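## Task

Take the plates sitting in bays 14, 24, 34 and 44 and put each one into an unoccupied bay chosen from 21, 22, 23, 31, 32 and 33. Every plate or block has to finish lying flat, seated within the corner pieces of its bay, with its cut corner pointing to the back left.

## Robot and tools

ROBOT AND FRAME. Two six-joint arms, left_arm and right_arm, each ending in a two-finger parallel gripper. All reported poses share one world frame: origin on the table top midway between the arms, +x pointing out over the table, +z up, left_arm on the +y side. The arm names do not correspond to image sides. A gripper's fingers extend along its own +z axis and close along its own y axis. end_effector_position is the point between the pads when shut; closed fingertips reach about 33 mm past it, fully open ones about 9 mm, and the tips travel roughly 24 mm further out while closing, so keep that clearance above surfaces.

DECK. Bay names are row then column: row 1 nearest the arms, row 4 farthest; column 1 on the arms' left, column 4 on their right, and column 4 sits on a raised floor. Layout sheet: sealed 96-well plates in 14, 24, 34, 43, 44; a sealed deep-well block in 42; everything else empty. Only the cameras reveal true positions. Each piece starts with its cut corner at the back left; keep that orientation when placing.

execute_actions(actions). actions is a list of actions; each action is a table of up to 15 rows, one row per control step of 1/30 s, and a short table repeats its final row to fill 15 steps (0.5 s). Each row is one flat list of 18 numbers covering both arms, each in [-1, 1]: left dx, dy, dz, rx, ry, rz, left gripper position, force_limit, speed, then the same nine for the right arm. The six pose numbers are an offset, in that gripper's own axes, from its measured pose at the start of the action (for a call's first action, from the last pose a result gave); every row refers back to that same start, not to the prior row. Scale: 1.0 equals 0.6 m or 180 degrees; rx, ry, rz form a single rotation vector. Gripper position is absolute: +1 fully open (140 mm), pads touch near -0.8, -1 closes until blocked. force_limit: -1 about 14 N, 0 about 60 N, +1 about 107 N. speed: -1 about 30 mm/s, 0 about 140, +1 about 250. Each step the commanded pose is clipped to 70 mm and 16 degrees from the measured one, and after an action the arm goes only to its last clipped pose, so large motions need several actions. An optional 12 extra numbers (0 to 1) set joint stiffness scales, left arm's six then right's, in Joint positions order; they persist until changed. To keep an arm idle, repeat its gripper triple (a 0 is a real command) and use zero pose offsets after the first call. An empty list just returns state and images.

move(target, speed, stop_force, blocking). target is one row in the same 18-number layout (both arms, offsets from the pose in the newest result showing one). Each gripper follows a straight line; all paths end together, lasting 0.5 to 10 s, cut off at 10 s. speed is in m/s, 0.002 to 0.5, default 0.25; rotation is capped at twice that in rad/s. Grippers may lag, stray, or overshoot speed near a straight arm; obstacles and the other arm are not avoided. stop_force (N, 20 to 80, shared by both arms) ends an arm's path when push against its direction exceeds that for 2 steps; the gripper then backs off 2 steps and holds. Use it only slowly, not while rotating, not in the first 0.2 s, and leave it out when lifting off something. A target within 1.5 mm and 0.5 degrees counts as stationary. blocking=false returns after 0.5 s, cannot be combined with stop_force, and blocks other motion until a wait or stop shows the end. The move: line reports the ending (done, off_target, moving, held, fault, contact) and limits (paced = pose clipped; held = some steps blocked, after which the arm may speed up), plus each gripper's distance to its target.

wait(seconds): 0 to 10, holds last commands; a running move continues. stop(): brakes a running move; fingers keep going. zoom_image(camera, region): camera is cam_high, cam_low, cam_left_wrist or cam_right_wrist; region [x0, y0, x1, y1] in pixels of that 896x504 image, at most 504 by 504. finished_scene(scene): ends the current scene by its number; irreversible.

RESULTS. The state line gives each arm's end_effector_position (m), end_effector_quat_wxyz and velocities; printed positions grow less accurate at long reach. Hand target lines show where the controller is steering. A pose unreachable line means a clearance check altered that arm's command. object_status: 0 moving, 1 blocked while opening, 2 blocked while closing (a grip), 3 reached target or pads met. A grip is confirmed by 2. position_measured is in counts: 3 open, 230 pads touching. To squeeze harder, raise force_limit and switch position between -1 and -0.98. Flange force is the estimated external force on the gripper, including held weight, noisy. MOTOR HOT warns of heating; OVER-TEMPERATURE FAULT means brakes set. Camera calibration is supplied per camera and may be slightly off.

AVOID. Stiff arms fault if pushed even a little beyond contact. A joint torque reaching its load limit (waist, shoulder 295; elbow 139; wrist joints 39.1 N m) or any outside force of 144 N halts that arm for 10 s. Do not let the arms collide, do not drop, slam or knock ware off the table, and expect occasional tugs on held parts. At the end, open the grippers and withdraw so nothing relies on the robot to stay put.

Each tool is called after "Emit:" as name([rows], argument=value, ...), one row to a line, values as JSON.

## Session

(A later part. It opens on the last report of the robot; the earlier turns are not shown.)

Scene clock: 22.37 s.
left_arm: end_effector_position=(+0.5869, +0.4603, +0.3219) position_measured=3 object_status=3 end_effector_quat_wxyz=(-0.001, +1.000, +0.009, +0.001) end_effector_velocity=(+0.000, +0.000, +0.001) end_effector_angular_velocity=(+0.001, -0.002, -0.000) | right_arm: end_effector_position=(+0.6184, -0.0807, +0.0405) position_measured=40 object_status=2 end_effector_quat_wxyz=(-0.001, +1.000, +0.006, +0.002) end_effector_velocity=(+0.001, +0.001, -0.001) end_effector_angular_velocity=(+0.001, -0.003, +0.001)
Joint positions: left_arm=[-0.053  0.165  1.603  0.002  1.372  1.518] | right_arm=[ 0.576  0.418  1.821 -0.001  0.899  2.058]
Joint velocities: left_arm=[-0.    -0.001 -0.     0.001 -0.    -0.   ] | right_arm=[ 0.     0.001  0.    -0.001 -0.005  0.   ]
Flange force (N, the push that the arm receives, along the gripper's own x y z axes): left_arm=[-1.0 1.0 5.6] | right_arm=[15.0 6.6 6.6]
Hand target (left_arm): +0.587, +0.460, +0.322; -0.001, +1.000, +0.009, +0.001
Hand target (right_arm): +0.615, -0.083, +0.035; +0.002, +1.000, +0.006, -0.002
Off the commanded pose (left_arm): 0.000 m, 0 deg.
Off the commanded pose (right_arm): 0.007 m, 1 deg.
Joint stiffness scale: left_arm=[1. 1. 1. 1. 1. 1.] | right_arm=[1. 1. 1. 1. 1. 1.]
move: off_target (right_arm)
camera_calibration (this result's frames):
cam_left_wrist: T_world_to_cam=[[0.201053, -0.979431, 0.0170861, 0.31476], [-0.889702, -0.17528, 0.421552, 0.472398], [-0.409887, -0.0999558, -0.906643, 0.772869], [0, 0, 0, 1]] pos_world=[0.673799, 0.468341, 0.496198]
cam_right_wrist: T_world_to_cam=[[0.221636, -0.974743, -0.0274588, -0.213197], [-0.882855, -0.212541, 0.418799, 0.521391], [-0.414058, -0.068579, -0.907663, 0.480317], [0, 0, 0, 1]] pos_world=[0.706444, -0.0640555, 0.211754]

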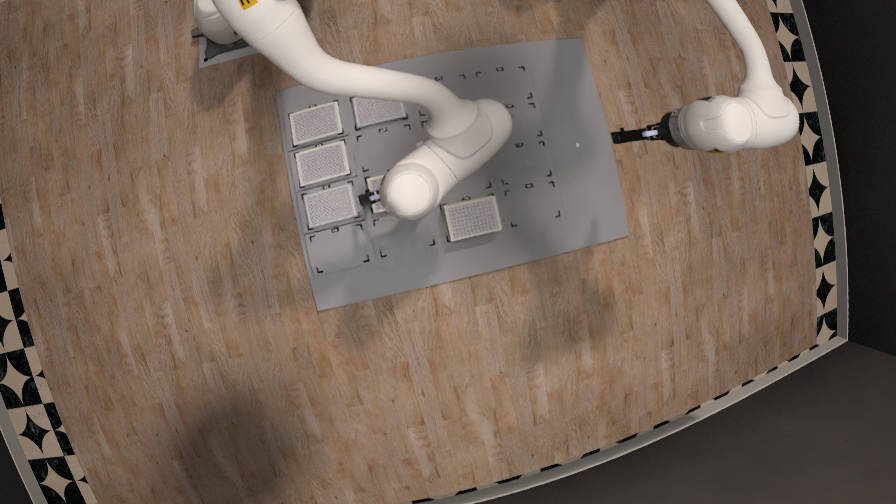

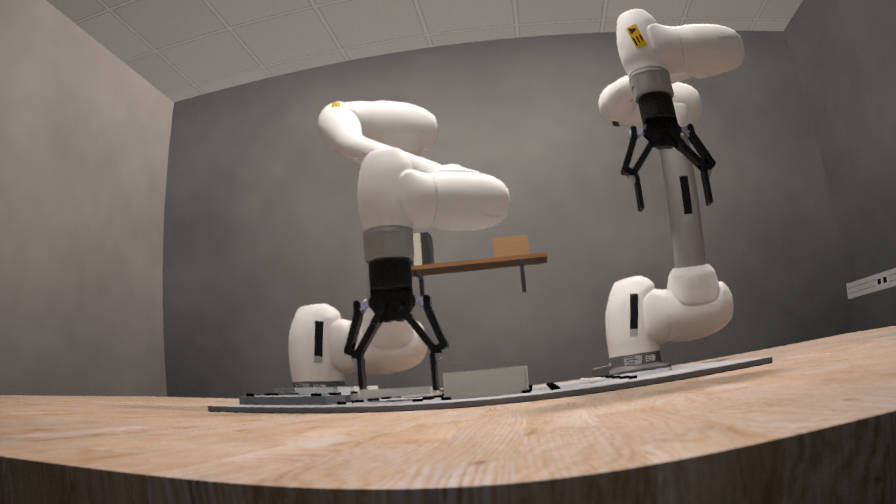

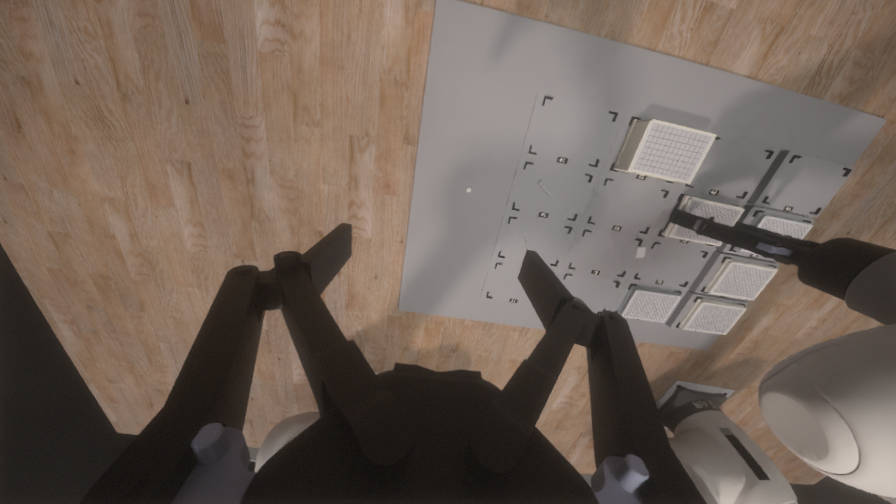

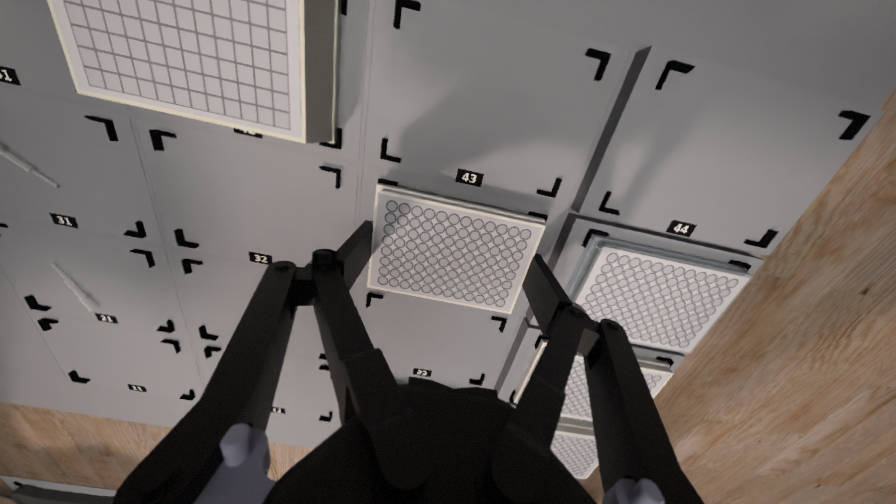

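Emit:
move(target=[0,0,0,0,0,0,1,0,0,-0.0062,0.0033,0.012,0,0,0,-1,0,-0.6], speed=0.02)

Emit:
zoom_image(camera="cam_right_wrist", region=[314, 130, 614, 340])

Scene clock: 27.13 s.
left_arm: end_effector_position=(+0.5869, +0.4603, +0.3219) position_measured=3 object_status=3 end_effector_quat_wxyz=(-0.001, +1.000, +0.009, +0.001) end_effector_velocity=(-0.000, -0.000, +0.000) end_effector_angular_velocity=(-0.001, -0.001, +0.001) | right_arm: end_effector_position=(+0.6162, -0.0819, +0.0367) position_measured=40 object_status=2 end_effector_quat_wxyz=(-0.001, +1.000, +0.006, +0.003) end_effector_velocity=(-0.001, -0.000, -0.001) end_effector_angular_velocity=(+0.000, -0.001, +0.000)
Joint positions: left_arm=[-0.053  0.165  1.603  0.002  1.372  1.518] | right_arm=[ 0.576  0.418  1.829 -0.001  0.889  2.058]
Joint velocities: left_arm=[ 0.    -0.001  0.    -0.001  0.    -0.   ] | right_arm=[ 0.     0.     0.003 -0.    -0.005  0.   ]
Flange force (N, the push that the arm receives, along the gripper's own x y z axes): left_arm=[-0.1 1.1 5.2] | right_arm=[3.4 9.4 4.5]
Hand target (left_arm): +0.587, +0.460, +0.322; -0.001, +1.000, +0.009, +0.001
Hand target (right_arm): +0.615, -0.083, +0.033; -0.001, +1.000, +0.006, +0.002
Off the commanded pose (left_arm): 0.000 m, 0 deg.
Off the commanded pose (right_arm): 0.004 m, 0 deg.
Joint stiffness scale: left_arm=[1. 1. 1. 1. 1. 1.] | right_arm=[1. 1. 1. 1. 1. 1.]
move: off_target (right_arm)
camera_calibration (this result's frames):
cam_left_wrist: T_world_to_cam=[[0.201053, -0.979431, 0.017086, 0.31476], [-0.889702, -0.17528, 0.421553, 0.472398], [-0.409887, -0.0999558, -0.906643, 0.772869], [0, 0, 0, 1]] pos_world=[0.6738, 0.468341, 0.496198]
cam_right_wrist: T_world_to_cam=[[0.221707, -0.974717, -0.0278088, -0.214013], [-0.883366, -0.212842, 0.417567, 0.521131], [-0.412928, -0.068012, -0.90822, 0.475263], [0, 0, 0, 1]] pos_world=[0.704048, -0.0653603, 0.208085]

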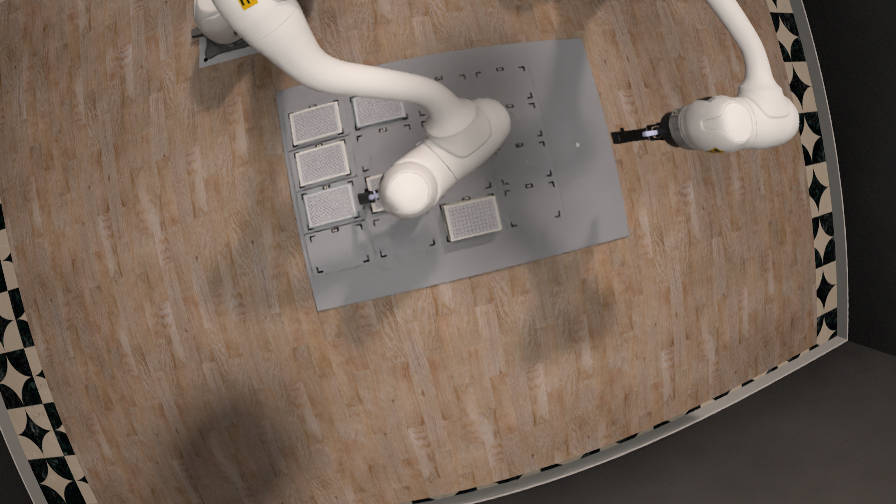

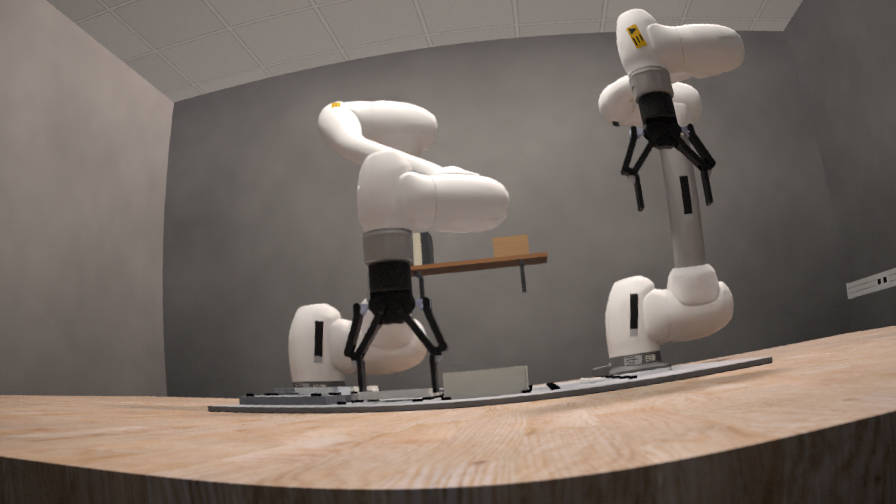

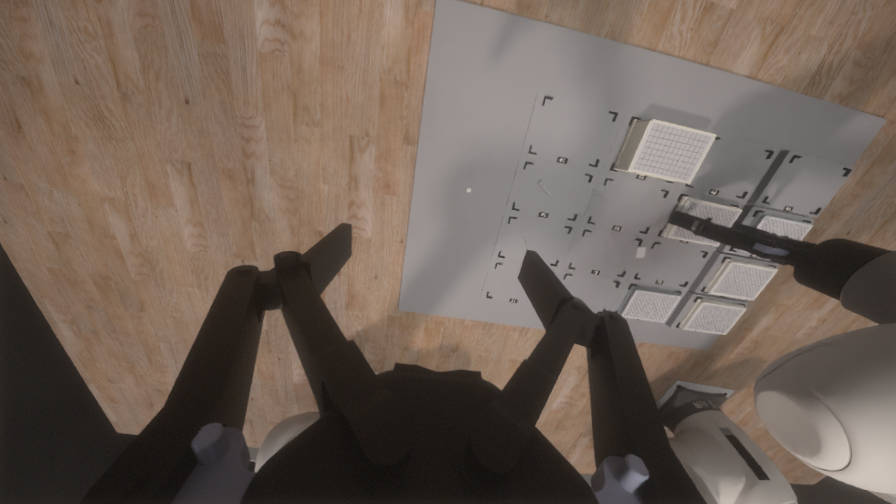

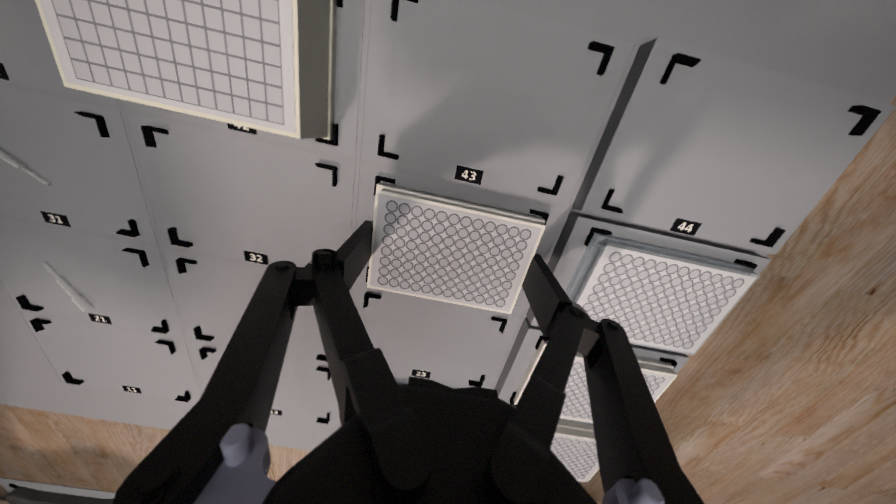

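Region (314, 130, 614, 340) of cam_right_wrist's 896x504 image, scaled by 1.680, with more detail than that image has; it fills the top 353 rows of this view, and the rest is white.

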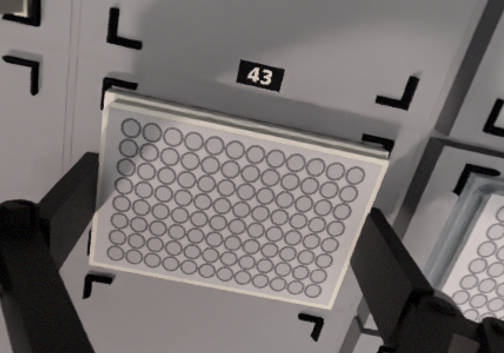

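Emit:
execute_actions(actions=[])

Emit:
zoom_image(camera="cam_right_wrist", region=[314,130,614,340])

Scene clock: 39.80 s.
left_arm: end_effector_position=(+0.5869, +0.4603, +0.3219) position_measured=3 object_status=3 end_effector_quat_wxyz=(-0.001, +1.000, +0.009, +0.001) end_effector_velocity=(+0.000, +0.000, +0.000) end_effector_angular_velocity=(+0.001, -0.001, +0.000) | right_arm: end_effector_position=(+0.6162, -0.0820, +0.0366) position_measured=40 object_status=2 end_effector_quat_wxyz=(-0.001, +1.000, +0.006, +0.003) end_effector_velocity=(+0.000, +0.001, +0.000) end_effector_angular_velocity=(+0.001, -0.001, +0.000)
Joint positions: left_arm=[-0.053  0.165  1.603  0.002  1.372  1.518] | right_arm=[ 0.576  0.418  1.83  -0.001  0.888  2.058]
Joint velocities: left_arm=[ 0.    -0.    -0.     0.001 -0.    -0.   ] | right_arm=[ 0.    -0.    -0.001  0.     0.    -0.   ]
Flange force (N, the push that the arm receives, along the gripper's own x y z axes): left_arm=[0.6 0.6 5.6] | right_arm=[2.1 4.2 3.3]
Hand target (left_arm): +0.587, +0.460, +0.322; -0.001, +1.000, +0.009, +0.001
Hand target (right_arm): +0.615, -0.083, +0.033; -0.001, +1.000, +0.006, +0.002
Off the commanded pose (left_arm): 0.000 m, 0 deg.
Off the commanded pose (right_arm): 0.004 m, 0 deg.
Joint stiffness scale: left_arm=[1. 1. 1. 1. 1. 1.] | right_arm=[1. 1. 1. 1. 1. 1.]
camera_calibration (this result's frames):
cam_left_wrist: T_world_to_cam=[[0.201053, -0.979431, 0.017086, 0.31476], [-0.889702, -0.17528, 0.421552, 0.472398], [-0.409887, -0.0999558, -0.906643, 0.772869], [0, 0, 0, 1]] pos_world=[0.673799, 0.468341, 0.496198]
cam_right_wrist: T_world_to_cam=[[0.221712, -0.974714, -0.027868, -0.214033], [-0.883446, -0.212885, 0.417376, 0.521202], [-0.412755, -0.0679176, -0.908306, 0.475004], [0, 0, 0, 1]] pos_world=[0.703968, -0.0654037, 0.207947]

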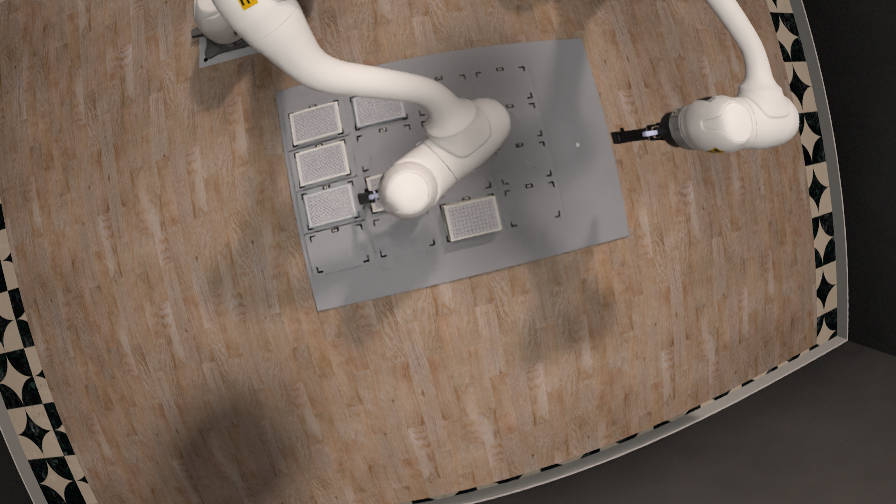

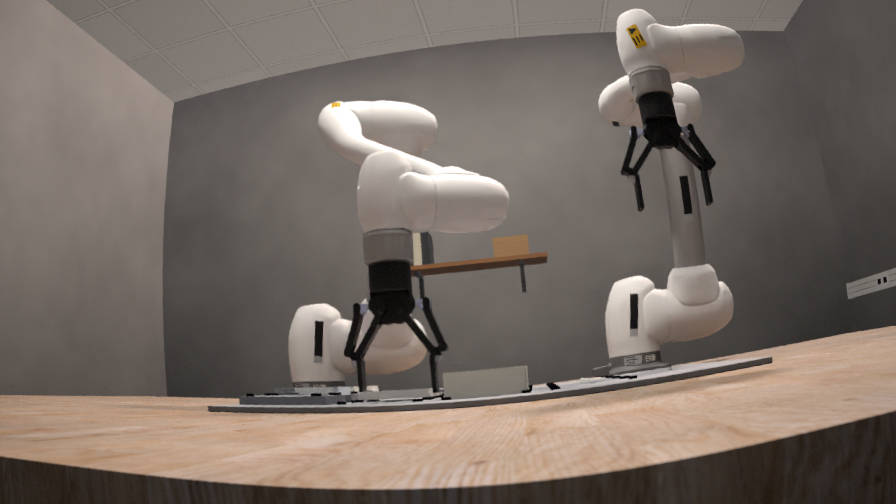

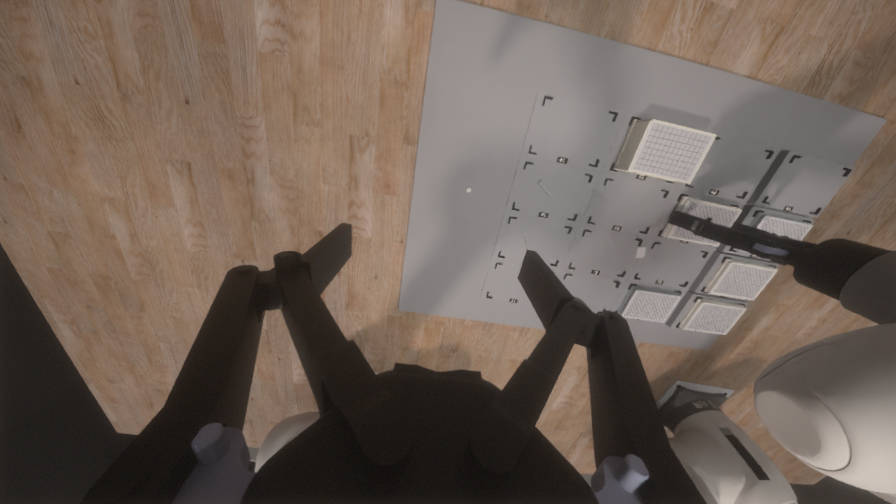

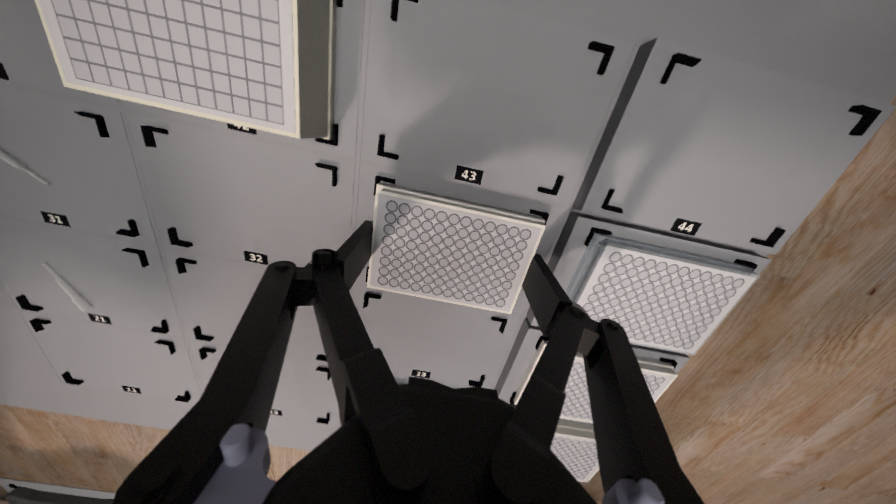

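Region (314, 130, 614, 340) of cam_right_wrist's 896x504 image, scaled by 1.680, with more detail than that image has; it fills the top 353 rows of this view, and the rest is white.

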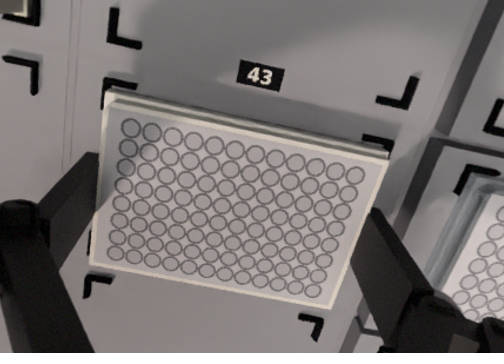

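Emit:
move(target=[0,0,0,0,0,0,1,0,0,-0.002,0.001,0.019,0,0,0,-1,0,-0.6], speed=0.012, stop_force=20)

Emit:
zoom_image(camera="cam_right_wrist", region=[314,130,614,340])

Scene clock: 43.40 s.
left_arm: end_effector_position=(+0.5869, +0.4603, +0.3219) position_measured=3 object_status=3 end_effector_quat_wxyz=(-0.001, +1.000, +0.009, +0.001) end_effector_velocity=(+0.000, -0.000, -0.001) end_effector_angular_velocity=(+0.000, +0.003, +0.001) | right_arm: end_effector_position=(+0.6170, -0.0815, +0.0323) position_measured=40 object_status=2 end_effector_quat_wxyz=(-0.002, +1.000, +0.006, +0.005) end_effector_velocity=(+0.001, -0.000, +0.000) end_effector_angular_velocity=(-0.001, -0.001, +0.001)
Joint positions: left_arm=[-0.053  0.165  1.603  0.002  1.372  1.518] | right_arm=[ 0.576  0.422  1.833 -0.001  0.876  2.058]
Joint velocities: left_arm=[-0.     0.002 -0.    -0.     0.001 -0.001] | right_arm=[-0.    -0.    -0.    -0.002 -0.    -0.   ]
Flange force (N, the push that the arm receives, along the gripper's own x y z axes): left_arm=[-0.4 1.2 5.7] | right_arm=[0.5 13.8 -18.1]
Hand target (left_arm): +0.587, +0.460, +0.322; -0.001, +1.000, +0.009, +0.001
Hand target (right_arm): +0.615, -0.083, +0.025; -0.001, +1.000, +0.006, +0.003
Off the commanded pose (left_arm): 0.000 m, 0 deg.
Off the commanded pose (right_arm): 0.007 m, 0 deg.
Joint stiffness scale: left_arm=[1. 1. 1. 1. 1. 1.] | right_arm=[1. 1. 1. 1. 1. 1.]
move: off_target (right_arm)
camera_calibration (this result's frames):
cam_left_wrist: T_world_to_cam=[[0.201053, -0.979431, 0.0170859, 0.314761], [-0.889702, -0.17528, 0.421553, 0.472398], [-0.409887, -0.0999557, -0.906643, 0.772869], [0, 0, 0, 1]] pos_world=[0.673799, 0.468341, 0.496198]
cam_right_wrist: T_world_to_cam=[[0.22184, -0.974649, -0.0290925, -0.213926], [-0.88509, -0.213795, 0.413409, 0.524897], [-0.409149, -0.0659612, -0.91008, 0.469489], [0, 0, 0, 1]] pos_world=[0.704129, -0.0653143, 0.204052]

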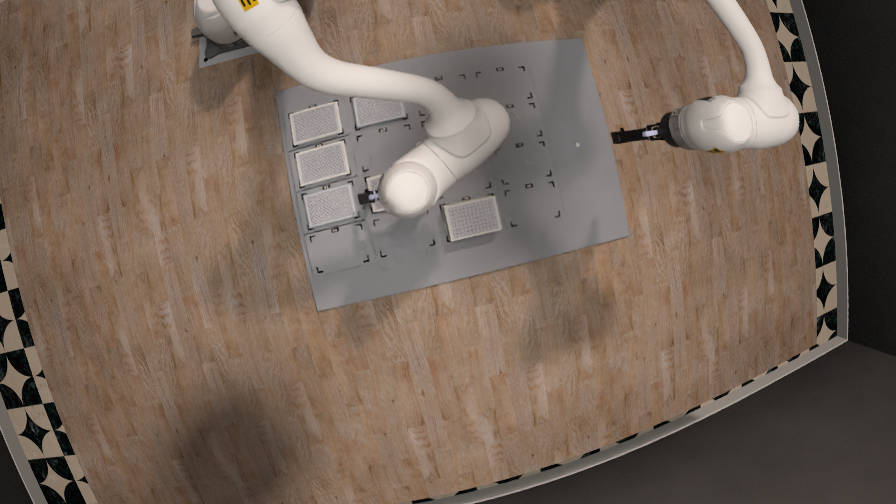

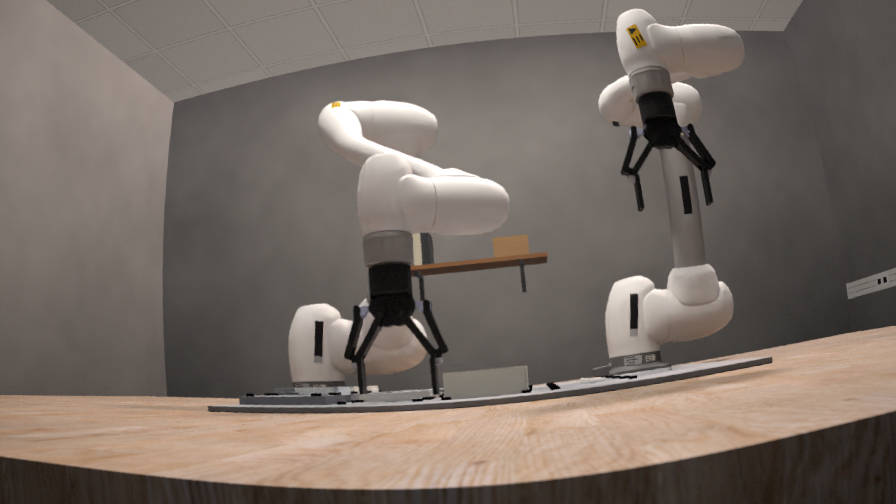

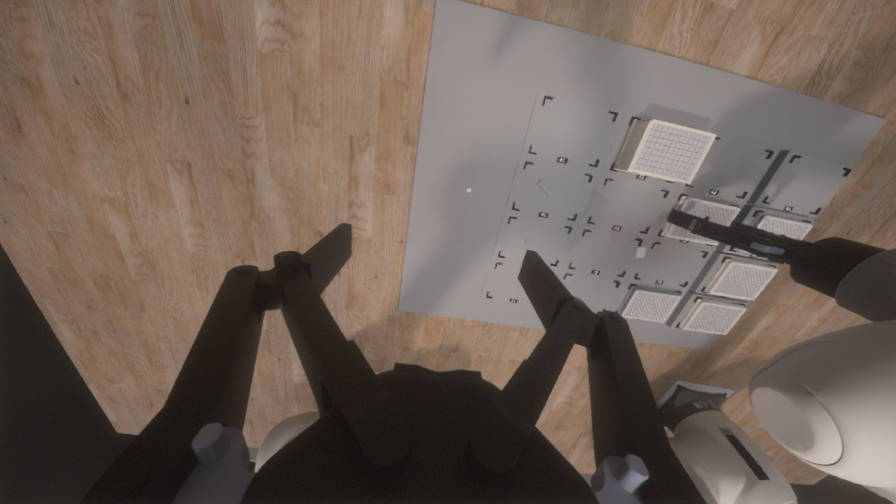

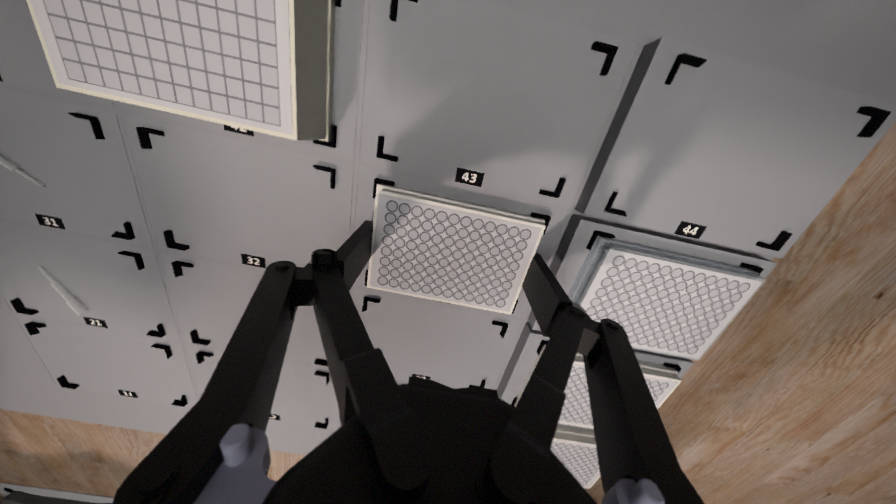

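Region (314, 130, 614, 340) of cam_right_wrist's 896x504 image, scaled by 1.680, with more detail than that image has; it fills the top 353 rows of this view, and the rest is white.

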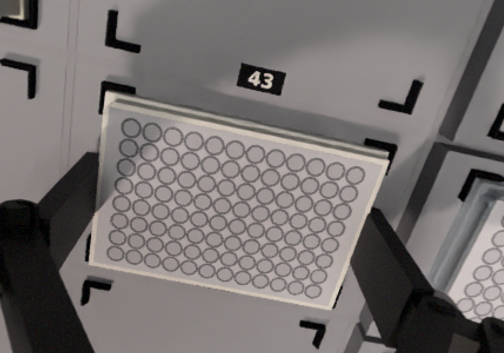

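Emit:
move(target=[0,0,0,0,0,0,1,0,0,0,0,-0.003,0,0,0,0.9,0,0.3], speed=0.05)

Emit:
move(target=[0,0,0,0,0,0,1,0,0,0,0,-0.06,0,-0.002,0,0.9,0,0.3], speed=0.15)

Emit:
move(target=[0,0,0,0,0,0,1,0,0,-0.004,0.2745,0,0,0,-0.002,1,0,0], speed=0.35)

Scene clock: 50.47 s.
left_arm: end_effector_position=(+0.5869, +0.4603, +0.3219) position_measured=3 object_status=3 end_effector_quat_wxyz=(-0.001, +1.000, +0.009, +0.001) end_effector_velocity=(-0.000, -0.000, +0.001) end_effector_angular_velocity=(+0.000, -0.002, -0.000) | right_arm: end_effector_position=(+0.6170, -0.0815, +0.0323) position_measured=16 object_status=3 end_effector_quat_wxyz=(-0.002, +1.000, +0.006, +0.005) end_effector_velocity=(-0.001, +0.000, -0.000) end_effector_angular_velocity=(+0.000, +0.001, -0.000)
Joint positions: left_arm=[-0.053  0.165  1.603  0.002  1.372  1.518] | right_arm=[ 0.576  0.422  1.833 -0.001  0.876  2.058]
Joint velocities: left_arm=[-0.    -0.001  0.     0.    -0.001  0.   ] | right_arm=[ 0.    -0.     0.001  0.001 -0.     0.   ]
Flange force (N, the push that the arm receives, along the gripper's own x y z axes): left_arm=[0.3 0.8 4.9] | right_arm=[3.5 4.3 2.8]
Hand target (left_arm): +0.587, +0.460, +0.322; -0.001, +1.000, +0.009, +0.001
Hand target (right_arm): +0.617, -0.082, +0.034; -0.002, +1.000, +0.006, +0.005
Off the commanded pose (left_arm): 0.000 m, 0 deg.
Off the commanded pose (right_arm): 0.002 m, 0 deg.
Joint stiffness scale: left_arm=[1. 1. 1. 1. 1. 1.] | right_arm=[1. 1. 1. 1. 1. 1.]
move: done
camera_calibration (this result's frames):
cam_left_wrist: T_world_to_cam=[[0.201053, -0.979431, 0.0170861, 0.31476], [-0.889702, -0.17528, 0.421553, 0.472398], [-0.409887, -0.0999558, -0.906643, 0.772869], [0, 0, 0, 1]] pos_world=[0.673799, 0.468341, 0.496198]
cam_right_wrist: T_world_to_cam=[[0.22185, -0.974647, -0.0290941, -0.213934], [-0.885106, -0.213808, 0.413369, 0.524917], [-0.409109, -0.0659545, -0.910099, 0.469459], [0, 0, 0, 1]] pos_world=[0.704128, -0.0653158, 0.204045]

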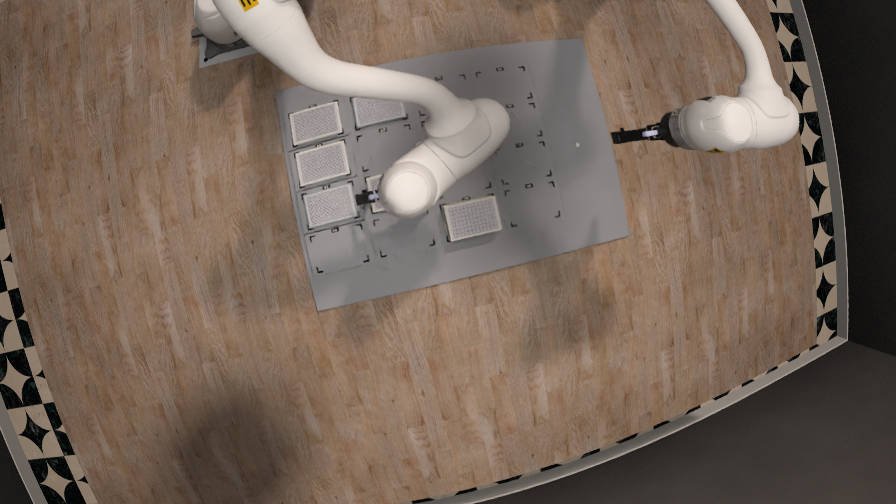

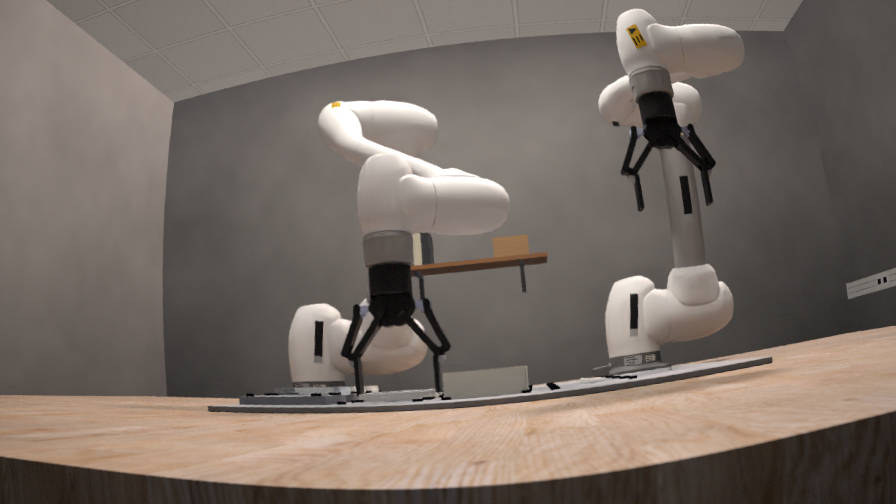

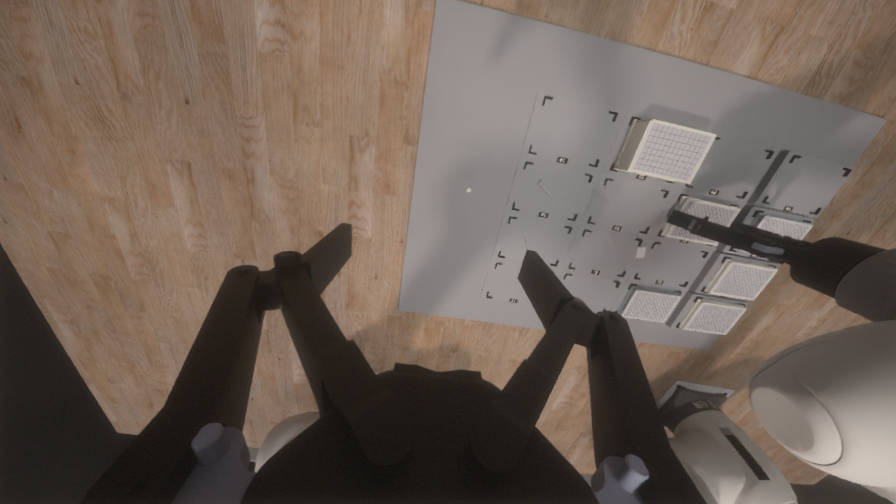

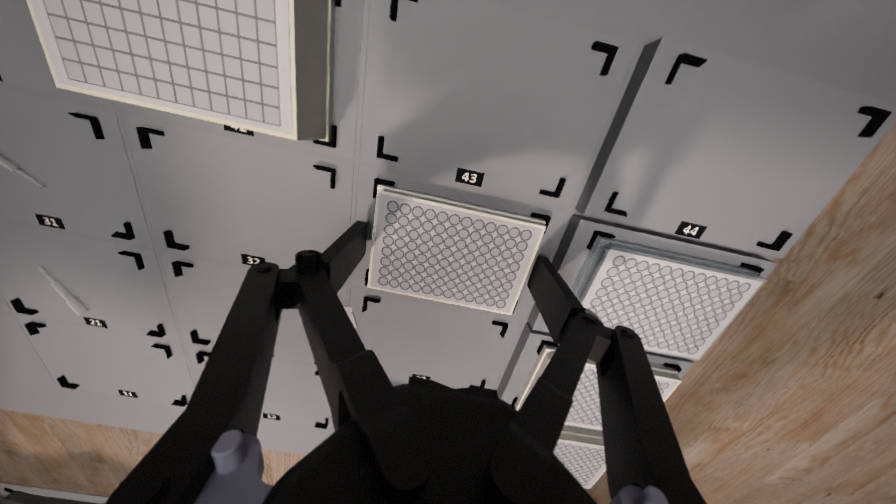

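Scene clock: 51.30 s.
left_arm: end_effector_position=(+0.5869, +0.4603, +0.3219) position_measured=3 object_status=3 end_effector_quat_wxyz=(-0.001, +1.000, +0.009, +0.001) end_effector_velocity=(+0.000, -0.000, -0.000) end_effector_angular_velocity=(-0.001, -0.000, -0.000) | right_arm: end_effector_position=(+0.6151, -0.0822, +0.0630) position_measured=16 object_status=3 end_effector_quat_wxyz=(-0.000, +1.000, +0.006, +0.001) end_effector_velocity=(-0.001, -0.000, +0.002) end_effector_angular_velocity=(-0.001, +0.004, -0.000)
Joint positions: left_arm=[-0.053  0.165  1.603  0.002  1.372  1.518] | right_arm=[0.576 0.392 1.81  0.    0.938 2.058]
Joint velocities: left_arm=[-0.     0.     0.    -0.001 -0.     0.   ] | right_arm=[ 0.    -0.002 -0.001  0.001  0.006  0.   ]
Flange force (N, the push that the arm receives, along the gripper's own x y z axes): left_arm=[-0.1 1.0 4.7] | right_arm=[3.9 7.4 1.5]
Hand target (left_arm): +0.587, +0.460, +0.322; -0.001, +1.000, +0.009, +0.001
Hand target (right_arm): +0.617, -0.082, +0.068; -0.002, +1.000, +0.006, +0.002
Off the commanded pose (left_arm): 0.000 m, 0 deg.
Off the commanded pose (right_arm): 0.006 m, 0 deg.
Joint stiffness scale: left_arm=[1. 1. 1. 1. 1. 1.] | right_arm=[1. 1. 1. 1. 1. 1.]
move: off_target (right_arm)
camera_calibration (this result's frames):
cam_left_wrist: T_world_to_cam=[[0.201053, -0.979431, 0.0170861, 0.31476], [-0.889702, -0.17528, 0.421553, 0.472398], [-0.409887, -0.0999559, -0.906643, 0.772869], [0, 0, 0, 1]] pos_world=[0.673799, 0.468341, 0.496198]
cam_right_wrist: T_world_to_cam=[[0.220857, -0.97492, -0.0274554, -0.212807], [-0.881664, -0.211609, 0.421771, 0.507931], [-0.417002, -0.0689446, -0.906287, 0.500987], [0, 0, 0, 1]] pos_world=[0.703737, -0.0654466, 0.233965]

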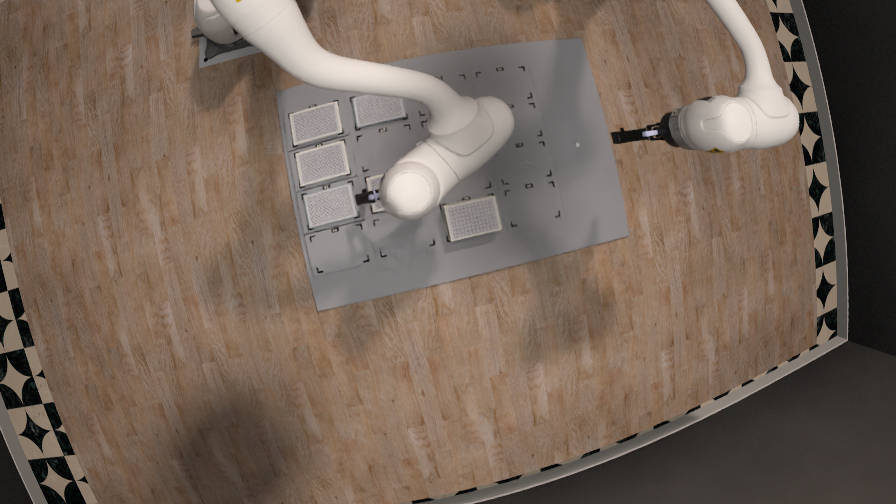

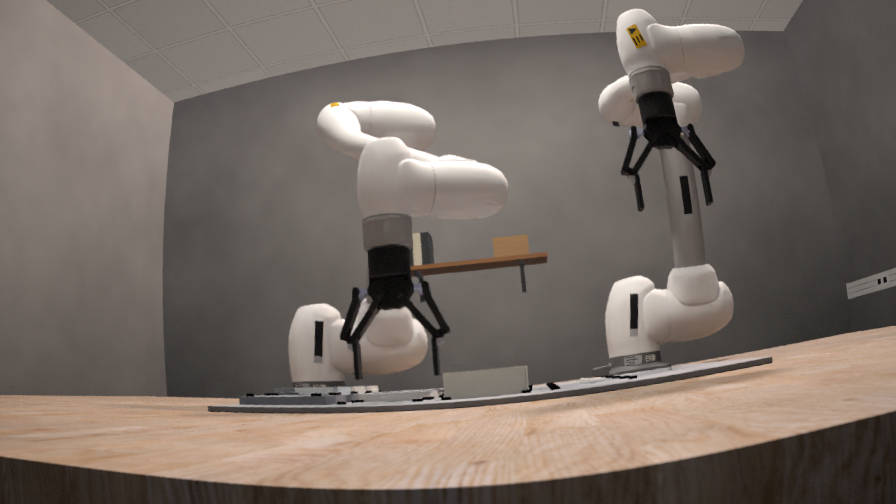

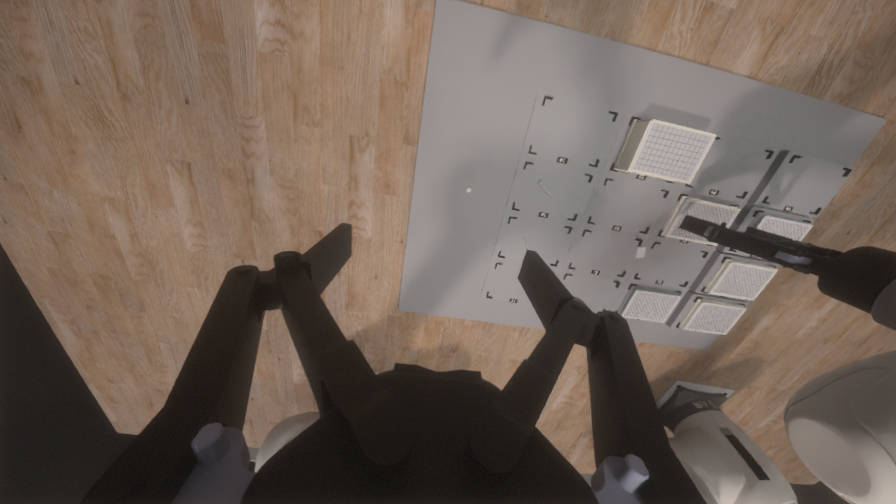

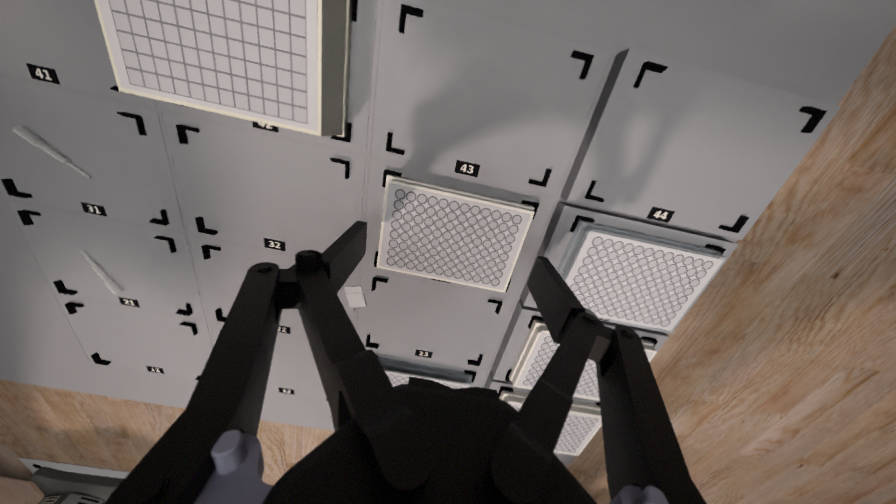

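Scene clock: 52.43 s.
left_arm: end_effector_position=(+0.5869, +0.4603, +0.3219) position_measured=3 object_status=3 end_effector_quat_wxyz=(-0.001, +1.000, +0.009, +0.001) end_effector_velocity=(+0.000, -0.001, -0.001) end_effector_angular_velocity=(-0.001, +0.001, -0.000) | right_arm: end_effector_position=(+0.6151, -0.2464, +0.0620) position_measured=3 object_status=3 end_effector_quat_wxyz=(+0.001, +1.000, +0.007, -0.002) end_effector_velocity=(+0.001, -0.003, +0.000) end_effector_angular_velocity=(-0.001, -0.001, +0.003)
Joint positions: left_arm=[-0.053  0.165  1.603  0.002  1.372  1.518] | right_arm=[ 0.343  0.302  1.946 -0.002  0.898  1.824]
Joint velocities: left_arm=[-0.     0.001  0.    -0.001 -0.001  0.   ] | right_arm=[-0.004 -0.001  0.001 -0.002 -0.001 -0.006]
Flange force (N, the push that the arm receives, along the gripper's own x y z axes): left_arm=[-0.4 1.3 5.9] | right_arm=[-0.1 6.5 2.8]
Hand target (left_arm): +0.587, +0.460, +0.322; -0.001, +1.000, +0.009, +0.001
Hand target (right_arm): +0.614, -0.247, +0.063; -0.000, +1.000, +0.009, +0.000
Off the commanded pose (left_arm): 0.000 m, 0 deg.
Off the commanded pose (right_arm): 0.001 m, 0 deg.
Joint stiffness scale: left_arm=[1. 1. 1. 1. 1. 1.] | right_arm=[1. 1. 1. 1. 1. 1.]
move: done
camera_calibration (this result's frames):
cam_left_wrist: T_world_to_cam=[[0.201053, -0.979431, 0.0170859, 0.314761], [-0.889702, -0.17528, 0.421553, 0.472398], [-0.409887, -0.0999557, -0.906643, 0.772869], [0, 0, 0, 1]] pos_world=[0.673799, 0.468341, 0.496198]
cam_right_wrist: T_world_to_cam=[[0.222858, -0.974529, -0.0250714, -0.374214], [-0.879326, -0.212056, 0.4264, 0.471747], [-0.420856, -0.0729805, -0.904187, 0.489986], [0, 0, 0, 1]] pos_world=[0.70443, -0.228885, 0.232504]

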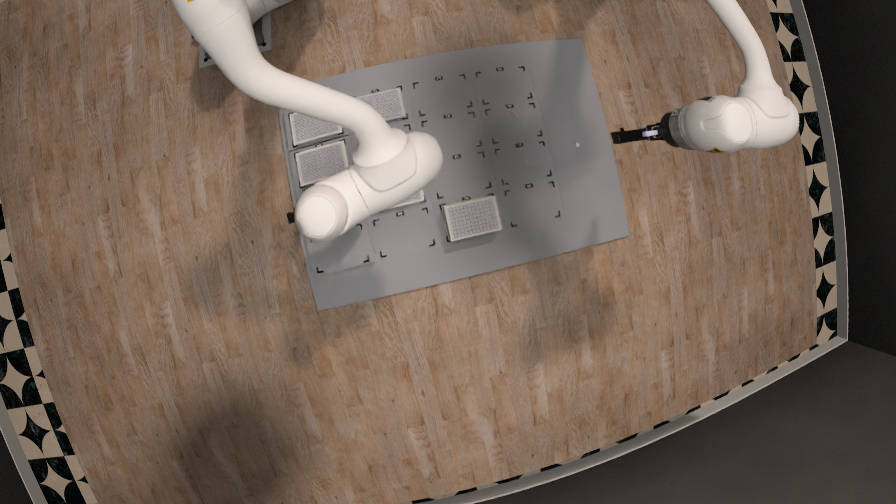

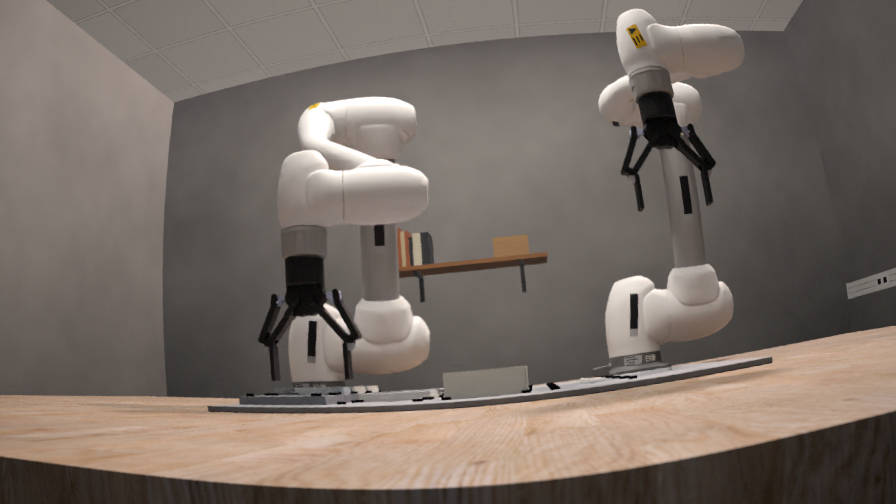

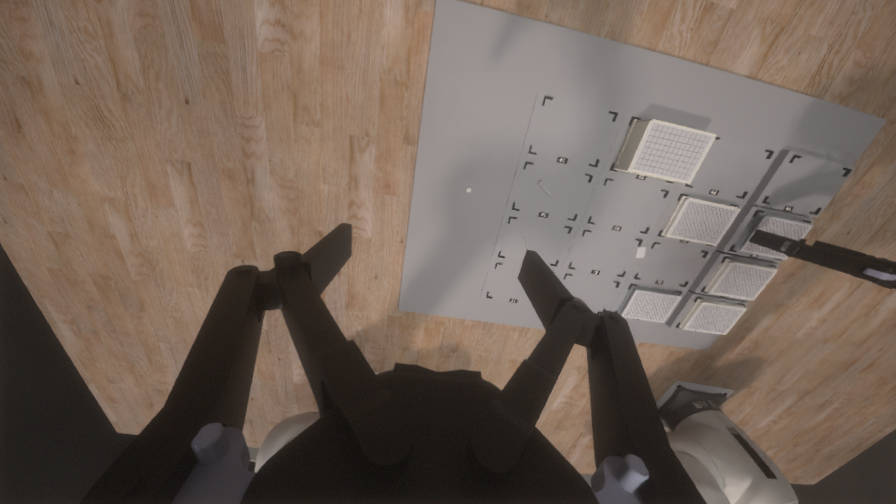

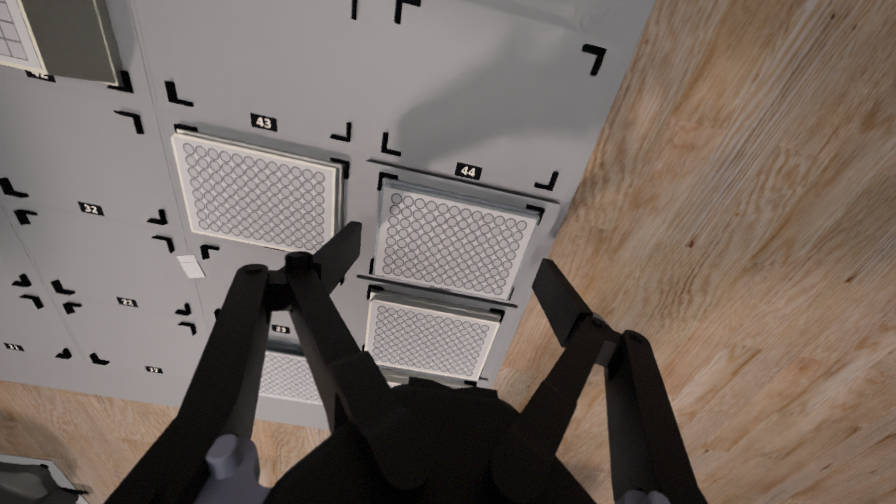

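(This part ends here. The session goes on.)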